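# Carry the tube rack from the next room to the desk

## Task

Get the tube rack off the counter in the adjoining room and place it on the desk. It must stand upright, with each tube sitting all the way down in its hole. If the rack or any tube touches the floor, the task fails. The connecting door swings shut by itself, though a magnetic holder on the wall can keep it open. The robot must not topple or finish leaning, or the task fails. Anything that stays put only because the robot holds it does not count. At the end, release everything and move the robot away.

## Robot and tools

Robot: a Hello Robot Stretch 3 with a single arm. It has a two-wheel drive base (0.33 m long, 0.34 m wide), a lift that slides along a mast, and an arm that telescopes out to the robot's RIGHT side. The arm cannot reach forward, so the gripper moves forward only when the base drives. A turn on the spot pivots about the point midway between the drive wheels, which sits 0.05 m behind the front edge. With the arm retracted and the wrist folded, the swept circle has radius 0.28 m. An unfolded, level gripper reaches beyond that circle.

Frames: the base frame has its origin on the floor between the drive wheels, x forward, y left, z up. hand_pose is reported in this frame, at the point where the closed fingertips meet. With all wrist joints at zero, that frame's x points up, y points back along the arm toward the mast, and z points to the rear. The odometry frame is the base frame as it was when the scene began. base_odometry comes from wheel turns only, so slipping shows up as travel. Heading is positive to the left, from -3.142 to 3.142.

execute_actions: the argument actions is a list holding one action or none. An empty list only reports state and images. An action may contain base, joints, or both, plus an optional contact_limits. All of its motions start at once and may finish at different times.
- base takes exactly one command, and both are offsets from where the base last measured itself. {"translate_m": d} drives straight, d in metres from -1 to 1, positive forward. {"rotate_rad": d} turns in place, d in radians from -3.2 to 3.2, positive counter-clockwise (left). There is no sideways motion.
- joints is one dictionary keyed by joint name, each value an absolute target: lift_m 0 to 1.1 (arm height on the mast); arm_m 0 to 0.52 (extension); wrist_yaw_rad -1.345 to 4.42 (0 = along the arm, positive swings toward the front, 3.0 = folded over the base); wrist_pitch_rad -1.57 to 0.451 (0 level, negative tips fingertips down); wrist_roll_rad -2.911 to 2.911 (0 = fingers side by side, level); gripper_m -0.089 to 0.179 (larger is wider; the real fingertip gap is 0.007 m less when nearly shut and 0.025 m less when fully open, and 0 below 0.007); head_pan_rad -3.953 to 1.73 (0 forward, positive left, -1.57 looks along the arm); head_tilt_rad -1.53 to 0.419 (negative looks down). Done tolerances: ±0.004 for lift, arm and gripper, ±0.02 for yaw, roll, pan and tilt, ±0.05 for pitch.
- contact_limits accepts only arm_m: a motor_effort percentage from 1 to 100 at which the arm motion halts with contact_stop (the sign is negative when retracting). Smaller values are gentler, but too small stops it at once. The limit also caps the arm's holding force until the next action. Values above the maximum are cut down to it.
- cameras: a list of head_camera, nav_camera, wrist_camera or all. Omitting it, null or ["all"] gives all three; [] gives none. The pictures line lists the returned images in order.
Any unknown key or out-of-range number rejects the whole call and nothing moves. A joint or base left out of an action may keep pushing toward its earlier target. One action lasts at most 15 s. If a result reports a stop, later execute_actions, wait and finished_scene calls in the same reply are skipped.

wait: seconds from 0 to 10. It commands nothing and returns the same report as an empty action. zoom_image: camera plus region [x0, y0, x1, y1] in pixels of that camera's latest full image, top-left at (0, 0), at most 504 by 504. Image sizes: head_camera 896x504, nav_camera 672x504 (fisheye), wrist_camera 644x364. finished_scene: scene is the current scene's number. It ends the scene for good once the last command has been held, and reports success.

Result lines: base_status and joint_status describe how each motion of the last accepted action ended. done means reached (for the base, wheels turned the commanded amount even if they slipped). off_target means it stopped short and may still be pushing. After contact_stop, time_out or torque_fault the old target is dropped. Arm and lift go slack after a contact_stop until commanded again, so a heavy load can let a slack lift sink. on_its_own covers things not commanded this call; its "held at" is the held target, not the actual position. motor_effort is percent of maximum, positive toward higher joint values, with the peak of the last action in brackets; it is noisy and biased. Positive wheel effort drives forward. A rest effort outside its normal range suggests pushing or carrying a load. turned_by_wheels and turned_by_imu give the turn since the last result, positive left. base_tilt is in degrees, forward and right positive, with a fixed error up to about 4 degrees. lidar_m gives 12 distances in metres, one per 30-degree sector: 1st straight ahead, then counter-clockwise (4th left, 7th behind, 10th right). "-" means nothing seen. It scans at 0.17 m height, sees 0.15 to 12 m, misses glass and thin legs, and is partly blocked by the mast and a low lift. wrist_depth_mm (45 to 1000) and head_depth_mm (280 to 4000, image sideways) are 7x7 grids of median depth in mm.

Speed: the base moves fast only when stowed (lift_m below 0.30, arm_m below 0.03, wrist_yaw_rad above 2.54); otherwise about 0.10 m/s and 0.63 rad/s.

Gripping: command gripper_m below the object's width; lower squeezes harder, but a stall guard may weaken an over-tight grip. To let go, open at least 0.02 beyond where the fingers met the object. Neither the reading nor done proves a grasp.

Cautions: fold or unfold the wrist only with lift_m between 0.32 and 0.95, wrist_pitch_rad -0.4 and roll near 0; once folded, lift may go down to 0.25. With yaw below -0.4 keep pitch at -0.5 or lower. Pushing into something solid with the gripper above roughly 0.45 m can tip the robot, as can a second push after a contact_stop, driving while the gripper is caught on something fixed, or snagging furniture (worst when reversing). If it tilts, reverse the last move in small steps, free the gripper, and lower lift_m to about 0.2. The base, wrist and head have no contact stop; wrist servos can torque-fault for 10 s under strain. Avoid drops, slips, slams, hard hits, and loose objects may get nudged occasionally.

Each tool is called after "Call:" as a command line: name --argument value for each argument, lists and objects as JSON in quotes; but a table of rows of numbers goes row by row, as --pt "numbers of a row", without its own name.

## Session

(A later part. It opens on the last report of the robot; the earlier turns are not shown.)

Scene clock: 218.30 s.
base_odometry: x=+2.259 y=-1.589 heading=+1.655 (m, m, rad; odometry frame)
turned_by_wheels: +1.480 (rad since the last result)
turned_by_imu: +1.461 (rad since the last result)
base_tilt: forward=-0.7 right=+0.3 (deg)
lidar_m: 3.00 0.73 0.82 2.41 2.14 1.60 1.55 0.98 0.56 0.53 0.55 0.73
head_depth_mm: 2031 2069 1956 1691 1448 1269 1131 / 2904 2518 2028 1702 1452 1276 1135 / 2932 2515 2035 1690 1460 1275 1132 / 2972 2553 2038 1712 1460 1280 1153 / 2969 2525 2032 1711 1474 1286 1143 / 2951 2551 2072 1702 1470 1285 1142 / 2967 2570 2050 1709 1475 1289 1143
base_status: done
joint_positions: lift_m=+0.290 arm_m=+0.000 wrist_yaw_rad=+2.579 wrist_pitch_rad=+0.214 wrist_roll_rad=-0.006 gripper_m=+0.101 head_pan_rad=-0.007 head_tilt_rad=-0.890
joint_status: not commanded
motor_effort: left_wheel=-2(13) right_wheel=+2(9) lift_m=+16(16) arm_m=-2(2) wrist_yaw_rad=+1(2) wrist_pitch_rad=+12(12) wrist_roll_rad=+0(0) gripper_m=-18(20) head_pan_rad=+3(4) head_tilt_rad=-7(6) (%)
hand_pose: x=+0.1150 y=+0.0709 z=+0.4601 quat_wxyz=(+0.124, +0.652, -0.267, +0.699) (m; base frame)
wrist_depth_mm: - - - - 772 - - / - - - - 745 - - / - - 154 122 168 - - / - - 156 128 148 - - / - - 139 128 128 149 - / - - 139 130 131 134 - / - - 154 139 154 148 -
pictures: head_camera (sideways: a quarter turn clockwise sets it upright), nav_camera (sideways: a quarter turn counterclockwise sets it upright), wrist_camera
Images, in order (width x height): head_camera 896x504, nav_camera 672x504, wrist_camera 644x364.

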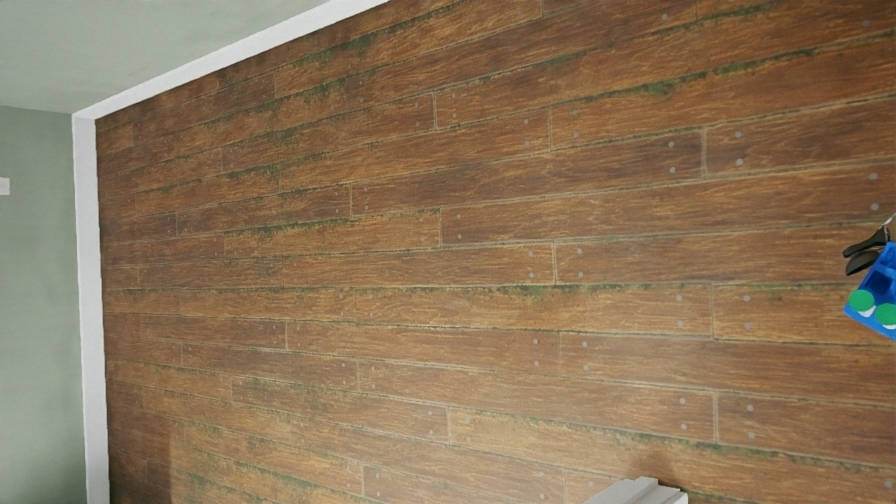

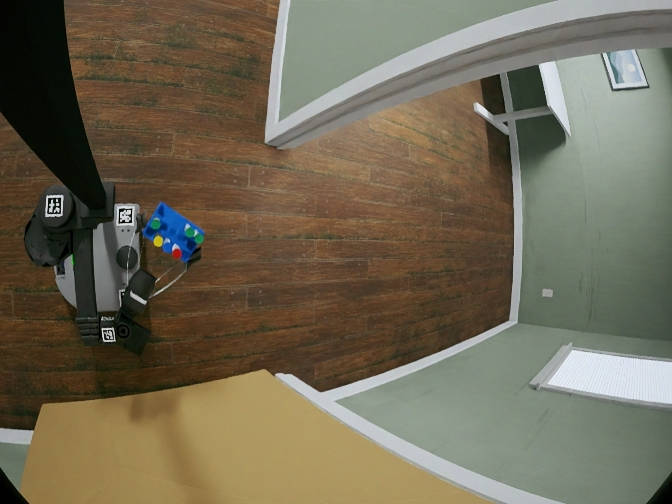

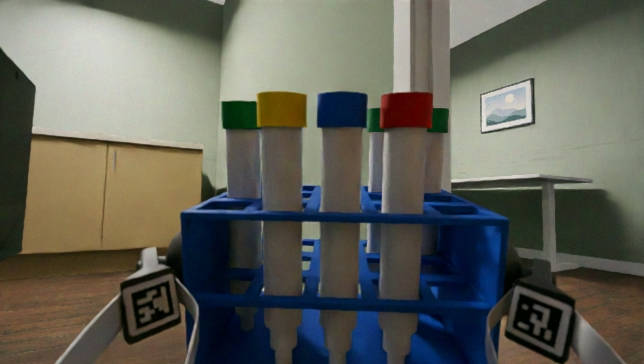

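Call:
execute_actions --actions '[{"base":{"translate_m":1.0}}]' --cameras '[]'

Call:
execute_actions --actions '[{"base":{"rotate_rad":0.72}}]' --cameras '[]'

Call:
execute_actions --actions '[{"base":{"translate_m":1.0}}]' --cameras '[]'

Call:
execute_actions --actions '[{"base":{"rotate_rad":0.86}}]' --cameras '[]'

Call:
execute_actions --actions '[{"base":{"translate_m":0.75},"joints":{"head_pan_rad":-1.57,"head_tilt_rad":-0.6,"lift_m":0.75,"wrist_yaw_rad":0}}]'

Scene clock: 231.73 s.
base_odometry: x=+2.176 y=-0.592 heading=+1.654 (m, m, rad; odometry frame)
turned_by_wheels: +0.000 (rad since the last result)
turned_by_imu: +0.006 (rad since the last result)
base_tilt: forward=-0.8 right=+0.3 (deg)
lidar_m: 2.21 2.10 3.00 1.08 0.55 2.61 2.53 0.73 0.65 0.74 0.77 1.08
head_depth_mm: 2007 2184 1954 1681 1449 1268 1130 / 2030 2310 2033 1687 1449 1283 1128 / 2035 2318 2034 1698 1463 1264 1134 / 2045 2293 2041 1698 1462 1278 1160 / 2035 2318 2047 1705 1463 1283 1139 / 2025 2313 2049 1713 1467 1286 1141 / 2000 2331 2066 1717 1476 1287 1145
base_status: done
joint_positions: lift_m=+0.290 arm_m=+0.000 wrist_yaw_rad=+2.579 wrist_pitch_rad=+0.214 wrist_roll_rad=-0.006 gripper_m=+0.101 head_pan_rad=-0.007 head_tilt_rad=-0.890
joint_status: not commanded
motor_effort: left_wheel=-2(10) right_wheel=+2(7) lift_m=+16(16) arm_m=-2(2) wrist_yaw_rad=+1(2) wrist_pitch_rad=+12(12) wrist_roll_rad=+0(0) gripper_m=-19(20) head_pan_rad=+4(4) head_tilt_rad=-6(7) (%)
hand_pose: x=+0.1150 y=+0.0709 z=+0.4601 quat_wxyz=(+0.124, +0.652, -0.267, +0.699) (m; base frame)
wrist_depth_mm: - - - - - - - / - - - - - - - / - - 154 122 168 - - / - - 156 127 147 - - / - - 139 128 128 150 - / - - 139 130 130 134 - / - - 154 139 155 148 -
pictures: none
No camera images: the call's "cameras" was empty. Leave "cameras" out to get every camera's image.

Scene clock: 233.47 s.
base_odometry: x=+2.176 y=-0.592 heading=+2.374 (m, m, rad; odometry frame)
turned_by_wheels: +0.720 (rad since the last result)
turned_by_imu: +0.712 (rad since the last result)
base_tilt: forward=-0.9 right=+0.3 (deg)
lidar_m: 2.10 3.00 0.66 0.54 2.54 1.22 0.67 0.65 0.74 0.83 1.39 2.20
head_depth_mm: 2130 2338 2013 1679 1445 1273 1130 / 2295 2420 2010 1702 1451 1271 1137 / 2267 2366 2037 1698 1458 1274 1134 / 2661 2538 2063 1705 1461 1281 1157 / 2923 2541 2053 1707 1461 1282 1146 / 3088 2578 2066 1701 1471 1291 1148 / 3122 2558 2065 1717 1471 1288 1147
base_status: done
joint_positions: lift_m=+0.290 arm_m=+0.000 wrist_yaw_rad=+2.579 wrist_pitch_rad=+0.214 wrist_roll_rad=-0.006 gripper_m=+0.101 head_pan_rad=-0.007 head_tilt_rad=-0.890
joint_status: not commanded
motor_effort: left_wheel=-1(12) right_wheel=+2(8) lift_m=+16(16) arm_m=-2(2) wrist_yaw_rad=+1(0) wrist_pitch_rad=+12(12) wrist_roll_rad=+0(0) gripper_m=-20(19) head_pan_rad=+5(4) head_tilt_rad=-6(7) (%)
hand_pose: x=+0.1150 y=+0.0709 z=+0.4601 quat_wxyz=(+0.124, +0.652, -0.267, +0.699) (m; base frame)
wrist_depth_mm: - 581 714 - - - - / - 570 715 - - - - / - 545 154 123 168 - - / - 543 156 127 147 - - / - 538 140 128 127 150 - / - 564 139 130 131 134 - / - 527 153 139 155 148 -
pictures: none
No camera images: the call's "cameras" was empty. Leave "cameras" out to get every camera's image.

Scene clock: 238.57 s.
base_odometry: x=+1.456 y=+0.102 heading=+2.374 (m, m, rad; odometry frame)
turned_by_wheels: +0.000 (rad since the last result)
turned_by_imu: +0.006 (rad since the last result)
base_tilt: forward=-0.8 right=+0.3 (deg)
lidar_m: 1.13 2.04 2.20 1.22 1.03 1.03 1.62 1.41 1.40 1.60 1.48 1.13
head_depth_mm: 1366 1203 1803 1684 1454 1267 1130 / 1425 1093 1515 1652 1458 1274 1141 / 1447 1089 1877 1660 1462 1277 1135 / 1453 1096 1990 1699 1466 1274 1151 / 1455 1139 2042 1715 1470 1280 1143 / 1471 1242 2056 1704 1470 1288 1142 / 1481 2079 2064 1724 1475 1283 1150
base_status: done
joint_positions: lift_m=+0.290 arm_m=+0.000 wrist_yaw_rad=+2.579 wrist_pitch_rad=+0.214 wrist_roll_rad=-0.006 gripper_m=+0.101 head_pan_rad=-0.007 head_tilt_rad=-0.890
joint_status: not commanded
motor_effort: left_wheel=-2(10) right_wheel=+1(9) lift_m=+15(16) arm_m=-2(3) wrist_yaw_rad=+2(1) wrist_pitch_rad=+12(12) wrist_roll_rad=+0(1) gripper_m=-20(19) head_pan_rad=+4(4) head_tilt_rad=-7(6) (%)
hand_pose: x=+0.1150 y=+0.0709 z=+0.4601 quat_wxyz=(+0.124, +0.652, -0.267, +0.699) (m; base frame)
wrist_depth_mm: - - - - - - - / - - - - - - - / - - 154 123 169 - - / - - 156 127 147 - - / - - 139 128 128 149 - / - - 139 130 131 134 - / 954 - 154 140 155 148 -
pictures: none
No camera images: the call's "cameras" was empty. Leave "cameras" out to get every camera's image.

Scene clock: 240.30 s.
base_odometry: x=+1.456 y=+0.102 heading=-3.049 (m, m, rad; odometry frame)
turned_by_wheels: +0.860 (rad since the last result)
turned_by_imu: +0.850 (rad since the last result)
base_tilt: forward=-0.8 right=+0.4 (deg)
lidar_m: 2.34 1.42 1.06 1.03 1.67 1.45 1.41 1.48 1.52 1.48 1.13 2.04
head_depth_mm: 2196 2408 2012 1685 1451 1268 1133 / 2166 2412 2035 1693 1455 1277 1134 / 2152 2418 2038 1698 1450 1280 1135 / 2166 2399 2031 1694 1463 1286 1157 / 2155 2404 2039 1716 1470 1282 1145 / 2147 2405 2055 1712 1479 1291 1143 / 2127 2405 2054 1717 1480 1288 1147
base_status: done
joint_positions: lift_m=+0.290 arm_m=+0.000 wrist_yaw_rad=+2.579 wrist_pitch_rad=+0.214 wrist_roll_rad=-0.006 gripper_m=+0.101 head_pan_rad=-0.007 head_tilt_rad=-0.890
joint_status: not commanded
motor_effort: left_wheel=-2(13) right_wheel=+2(8) lift_m=+16(16) arm_m=-2(3) wrist_yaw_rad=+2(1) wrist_pitch_rad=+12(12) wrist_roll_rad=+0(0) gripper_m=-20(20) head_pan_rad=+4(5) head_tilt_rad=-7(6) (%)
hand_pose: x=+0.1150 y=+0.0709 z=+0.4601 quat_wxyz=(+0.124, +0.652, -0.267, +0.699) (m; base frame)
wrist_depth_mm: - 947 - - - - - / 881 946 - - - - - / 877 936 154 122 168 - - / 846 935 155 127 147 - - / 859 915 139 128 128 150 - / 859 894 139 130 131 134 - / 838 903 153 139 155 147 -
pictures: none
No camera images: the call's "cameras" was empty. Leave "cameras" out to get every camera's image.

Scene clock: 249.20 s.
base_odometry: x=+0.709 y=+0.032 heading=-3.049 (m, m, rad; odometry frame)
turned_by_wheels: +0.000 (rad since the last result)
turned_by_imu: +0.004 (rad since the last result)
base_tilt: forward=-0.8 right=+0.3 (deg)
lidar_m: 1.60 1.37 1.03 1.00 1.05 2.21 2.15 2.06 1.55 1.04 1.46 1.64
head_depth_mm: 1290 1414 1587 1036 1712 1492 1255 / 1287 1429 1473 1039 894 1449 1263 / 1291 1425 1483 1045 476 1418 - / 1296 1421 1488 1053 478 1436 1297 / 1292 1426 1514 1061 908 1471 1280 / 1286 1426 1513 1066 1714 1511 1275 / 1289 1421 1503 1078 1713 1529 1285
base_status: done
joint_positions: lift_m=+0.749 arm_m=+0.000 wrist_yaw_rad=+0.002 wrist_pitch_rad=+0.214 wrist_roll_rad=-0.006 gripper_m=+0.101 head_pan_rad=-1.563 head_tilt_rad=-0.606
joint_status: all done
motor_effort: left_wheel=-2(10) right_wheel=+1(8) lift_m=+35(37) arm_m=-2(2) wrist_yaw_rad=-1(4) wrist_pitch_rad=+12(12) wrist_roll_rad=-1(1) gripper_m=-21(19) head_pan_rad=-5(50) head_tilt_rad=+4(30) (%)
hand_pose: x=-0.0209 y=-0.4007 z=+0.9191 quat_wxyz=(+0.705, -0.075, -0.701, +0.076) (m; base frame)
wrist_depth_mm: - - - - - - - / - - - - - - - / - - 155 122 126 - - / - - 154 128 148 - - / - - 139 128 128 150 - / 766 886 139 130 130 134 - / 525 467 153 140 155 148 -
pictures: head_camera (sideways: a quarter turn clockwise sets it upright), nav_camera (sideways: a quarter turn counterclockwise sets it upright), wrist_camera
Images, in order (width x height): head_camera 896x504, nav_camera 672x504, wrist_camera 644x364.

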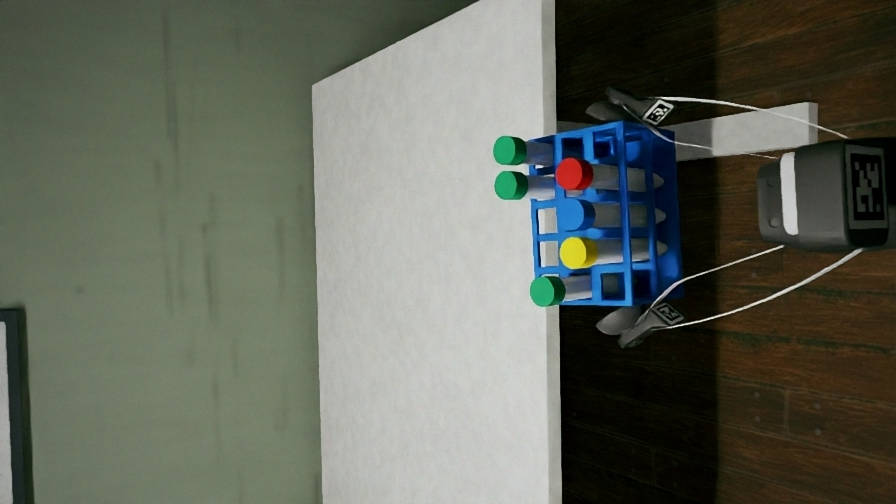

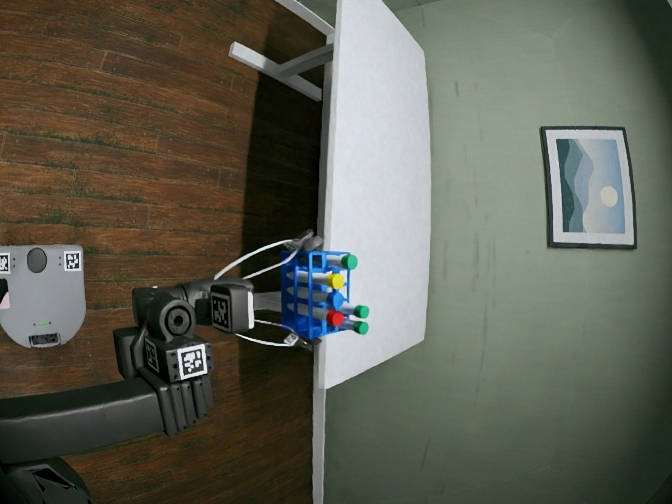

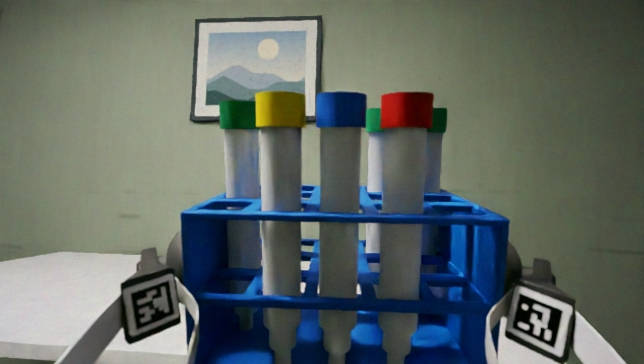

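Call:
execute_actions --actions '[{"joints":{"arm_m":0.43,"lift_m":0.705,"wrist_pitch_rad":-0.02}}]' --cameras '["wrist_camera"]'

Call:
execute_actions --actions '[{"joints":{"lift_m":0.675}}]' --cameras '["wrist_camera","head_camera"]'

Scene clock: 260.77 s.
base_odometry: x=+0.709 y=+0.032 heading=-3.049 (m, m, rad; odometry frame)
turned_by_wheels: +0.000 (rad since the last result)
turned_by_imu: +0.000 (rad since the last result)
base_tilt: forward=-0.8 right=+0.3 (deg)
lidar_m: 1.60 1.38 1.03 1.00 1.05 2.21 2.15 2.06 1.55 1.04 1.46 1.64
head_depth_mm: 1297 1424 1585 1033 1704 1532 - / 1287 1418 1469 1038 1581 1401 1266 / 1281 1414 1477 1087 1724 1491 1265 / 1291 1415 1491 911 1735 1505 1269 / 1290 1417 1509 1062 1693 1523 1278 / 1289 1425 1507 1068 1714 1518 1280 / 1292 1421 1508 1074 1713 1528 1280
base_status: not commanded
joint_positions: lift_m=+0.705 arm_m=+0.430 wrist_yaw_rad=+0.001 wrist_pitch_rad=-0.051 wrist_roll_rad=-0.006 gripper_m=+0.101 head_pan_rad=-1.563 head_tilt_rad=-0.606
joint_status: all done
motor_effort: left_wheel=-2(2) right_wheel=+2(1) lift_m=+16(32) arm_m=+3(4) wrist_yaw_rad=-1(1) wrist_pitch_rad=+10(10) wrist_roll_rad=+0(0) gripper_m=-20(21) head_pan_rad=-4(5) head_tilt_rad=+4(4) (%)
hand_pose: x=-0.0213 y=-0.8294 z=+0.8070 quat_wxyz=(+0.709, +0.019, -0.704, -0.018) (m; base frame)
wrist_depth_mm: 807 802 782 741 734 712 696 / 833 812 805 778 765 743 741 / 859 846 157 126 171 770 768 / 724 740 157 130 147 793 778 / 411 412 139 130 130 150 785 / 285 305 139 131 132 134 297 / 225 210 154 141 155 149 230
pictures: wrist_camera
Images, in order (width x height): wrist_camera 644x364.

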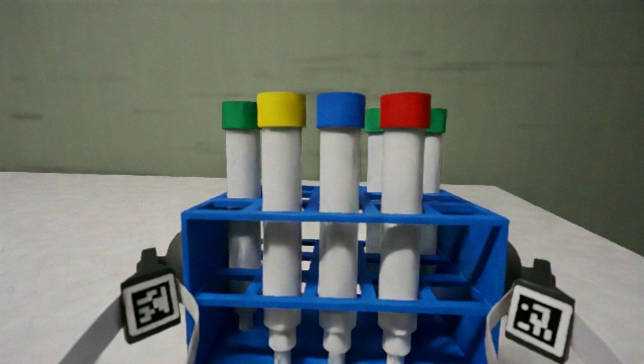

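Scene clock: 261.83 s.
base_odometry: x=+0.709 y=+0.032 heading=-3.049 (m, m, rad; odometry frame)
turned_by_wheels: +0.000 (rad since the last result)
turned_by_imu: +0.000 (rad since the last result)
base_tilt: forward=-0.8 right=+0.4 (deg)
lidar_m: 1.60 1.38 1.03 1.00 1.05 2.21 2.15 2.05 1.55 1.04 1.45 1.64
head_depth_mm: 1290 1417 1589 1041 1714 1524 1289 / 1297 1415 1467 1039 1717 - 1248 / 1290 1419 1482 1092 1671 1500 1264 / 1294 1423 1486 932 1708 1505 1267 / 1292 1422 1503 1065 1697 1515 1275 / 1290 1425 1508 1063 1698 1515 1276 / 1281 1420 1507 1074 1716 1524 1283
base_status: not commanded
joint_positions: lift_m=+0.675 arm_m=+0.430 wrist_yaw_rad=+0.001 wrist_pitch_rad=-0.051 wrist_roll_rad=-0.006 gripper_m=+0.101 head_pan_rad=-1.563 head_tilt_rad=-0.606
joint_status: all done
motor_effort: left_wheel=-2(2) right_wheel=+1(1) lift_m=+16(16) arm_m=+3(4) wrist_yaw_rad=+0(0) wrist_pitch_rad=+10(10) wrist_roll_rad=-1(0) gripper_m=-20(20) head_pan_rad=-4(4) head_tilt_rad=+4(3) (%)
hand_pose: x=-0.0213 y=-0.8294 z=+0.7770 quat_wxyz=(+0.709, +0.019, -0.704, -0.018) (m; base frame)
wrist_depth_mm: 809 808 778 754 745 721 706 / 830 819 790 772 763 736 723 / 875 832 157 125 171 767 755 / 587 599 158 129 147 776 769 / 328 335 139 129 129 150 347 / 230 246 139 131 131 134 238 / 185 169 153 141 155 148 184
pictures: head_camera (sideways: a quarter turn clockwise sets it upright), wrist_camera
Images, in order (width x height): head_camera 896x504, wrist_camera 644x364.

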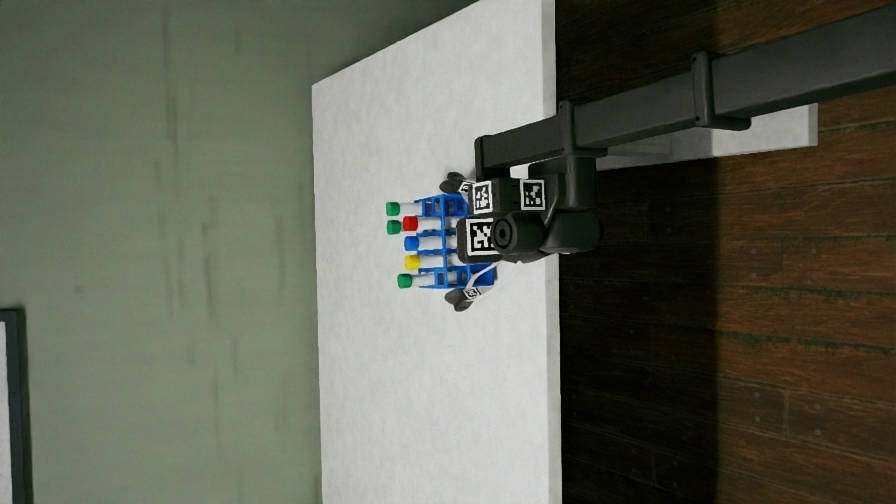

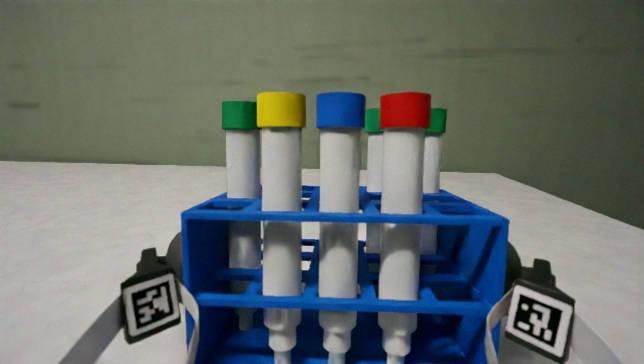

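Call:
execute_actions --actions '[{"joints":{"lift_m":0.663}}]' --cameras '[]'

Call:
execute_actions --actions '[{"joints":{"gripper_m":0.179}}]' --cameras '[]'

Call:
execute_actions --actions '[{"joints":{"arm_m":0.2}}]' --cameras '["wrist_camera"]'

Call:
finished_scene --scene 2

Scene clock: 270.43 s.
base_odometry: x=+0.709 y=+0.032 heading=-3.049 (m, m, rad; odometry frame)
turned_by_wheels: +0.000 (rad since the last result)
turned_by_imu: +0.000 (rad since the last result)
base_tilt: forward=-0.8 right=+0.3 (deg)
lidar_m: 1.60 1.37 1.03 1.01 1.06 2.21 2.15 2.06 1.55 1.04 1.46 1.64
head_depth_mm: 1291 1415 1583 1038 1714 1488 1286 / 1294 1423 1461 1039 1675 - 1244 / 1286 1430 1478 1041 1676 1500 1267 / 1284 1423 1486 944 1717 1504 1269 / 1287 1416 1513 1062 1689 1516 1270 / 1289 1420 1504 1070 1705 1517 1277 / 1288 1423 1506 1076 1708 1537 1281
base_status: not commanded
joint_positions: lift_m=+0.664 arm_m=+0.430 wrist_yaw_rad=+0.001 wrist_pitch_rad=-0.042 wrist_roll_rad=-0.006 gripper_m=+0.101 head_pan_rad=-1.563 head_tilt_rad=-0.606
joint_status: all done
motor_effort: left_wheel=-2(2) right_wheel=+2(2) lift_m=+15(15) arm_m=+4(3) wrist_yaw_rad=-1(0) wrist_pitch_rad=+7(10) wrist_roll_rad=+0(0) gripper_m=-18(19) head_pan_rad=-4(4) head_tilt_rad=+3(3) (%)
hand_pose: x=-0.0213 y=-0.8297 z=+0.7674 quat_wxyz=(+0.709, +0.015, -0.705, -0.015) (m; base frame)
wrist_depth_mm: 798 782 777 762 723 718 711 / 843 798 803 776 757 733 727 / 872 856 154 120 123 768 741 / 566 571 153 125 141 602 772 / 312 313 139 127 126 150 325 / 215 229 140 129 130 132 221 / 172 156 152 146 153 147 176
pictures: none
No camera images: the call's "cameras" was empty. Leave "cameras" out to get every camera's image.

Scene clock: 271.70 s.
base_odometry: x=+0.709 y=+0.032 heading=-3.049 (m, m, rad; odometry frame)
turned_by_wheels: +0.000 (rad since the last result)
turned_by_imu: +0.000 (rad since the last result)
base_tilt: forward=-0.8 right=+0.3 (deg)
lidar_m: 1.60 1.37 1.03 1.00 1.05 2.20 2.15 2.06 1.55 1.04 1.46 1.64
head_depth_mm: 1294 1413 1581 1040 1722 1486 1281 / 1294 1424 1459 1037 1674 - 1249 / 1286 1423 1477 1068 1682 1489 1265 / 1289 1420 1491 941 1706 1498 1275 / 1286 1422 1513 1062 1700 1518 1271 / 1289 1416 1503 1068 1705 1519 1282 / 1292 1420 1506 1072 1713 1531 1284
base_status: not commanded
joint_positions: lift_m=+0.664 arm_m=+0.430 wrist_yaw_rad=+0.001 wrist_pitch_rad=-0.043 wrist_roll_rad=-0.006 gripper_m=+0.179 head_pan_rad=-1.563 head_tilt_rad=-0.606
joint_status: all done
motor_effort: left_wheel=-2(2) right_wheel=+2(1) lift_m=+15(15) arm_m=+4(3) wrist_yaw_rad=+1(1) wrist_pitch_rad=+7(8) wrist_roll_rad=+0(1) gripper_m=+0(84) head_pan_rad=-4(3) head_tilt_rad=+4(3) (%)
hand_pose: x=-0.0213 y=-0.8297 z=+0.7672 quat_wxyz=(+0.709, +0.016, -0.705, -0.015) (m; base frame)
wrist_depth_mm: 799 797 776 758 733 715 725 / 848 815 796 780 763 755 726 / 862 831 149 120 123 761 751 / 559 566 152 125 143 604 777 / 311 310 139 127 127 149 319 / 214 215 131 131 131 146 236 / - 160 146 147 153 148 -
pictures: none
No camera images: the call's "cameras" was empty. Leave "cameras" out to get every camera's image.

Scene clock: 274.63 s.
base_odometry: x=+0.709 y=+0.032 heading=-3.049 (m, m, rad; odometry frame)
turned_by_wheels: +0.000 (rad since the last result)
turned_by_imu: +0.000 (rad since the last result)
base_tilt: forward=-0.7 right=+0.3 (deg)
lidar_m: 1.60 1.38 1.04 1.00 1.06 2.21 2.15 2.07 1.55 1.04 1.46 1.64
head_depth_mm: 1292 1417 1584 1038 1717 1482 1286 / 1288 1415 1475 1041 1674 - 1206 / 1286 1422 1478 1004 1653 - 1213 / 1292 1415 1493 941 1678 1469 1246 / 1286 1426 1498 1063 1305 1512 1275 / 1290 1421 1507 1068 1695 1512 1279 / 1285 1427 1503 1081 1710 1523 1288
base_status: not commanded
joint_positions: lift_m=+0.664 arm_m=+0.200 wrist_yaw_rad=+0.001 wrist_pitch_rad=-0.043 wrist_roll_rad=-0.006 gripper_m=+0.179 head_pan_rad=-1.563 head_tilt_rad=-0.606
joint_status: all done
motor_effort: left_wheel=-2(2) right_wheel=+1(2) lift_m=+15(15) arm_m=-2(2) wrist_yaw_rad=+0(1) wrist_pitch_rad=+7(8) wrist_roll_rad=+0(0) gripper_m=+1(0) head_pan_rad=-4(5) head_tilt_rad=+3(3) (%)
hand_pose: x=-0.0213 y=-0.6002 z=+0.7672 quat_wxyz=(+0.709, +0.016, -0.705, -0.015) (m; base frame)
wrist_depth_mm: - - - 958 930 936 890 / - - - - 948 937 917 / - - - 367 - - 931 / 559 571 581 356 511 731 - / 311 315 318 317 322 324 326 / - - - 264 256 251 240 / - - - - - - -
pictures: wrist_camera
Images, in order (width x height): wrist_camera 644x364.

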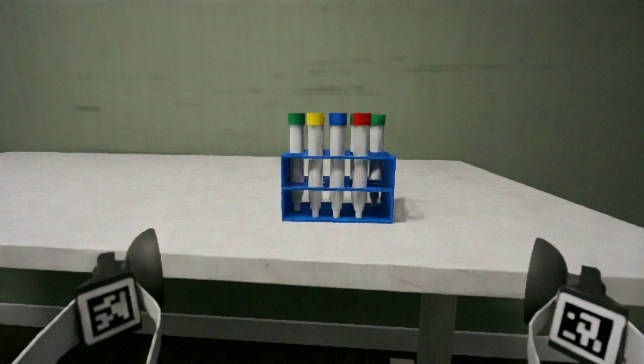

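The scene is finished: the task was done.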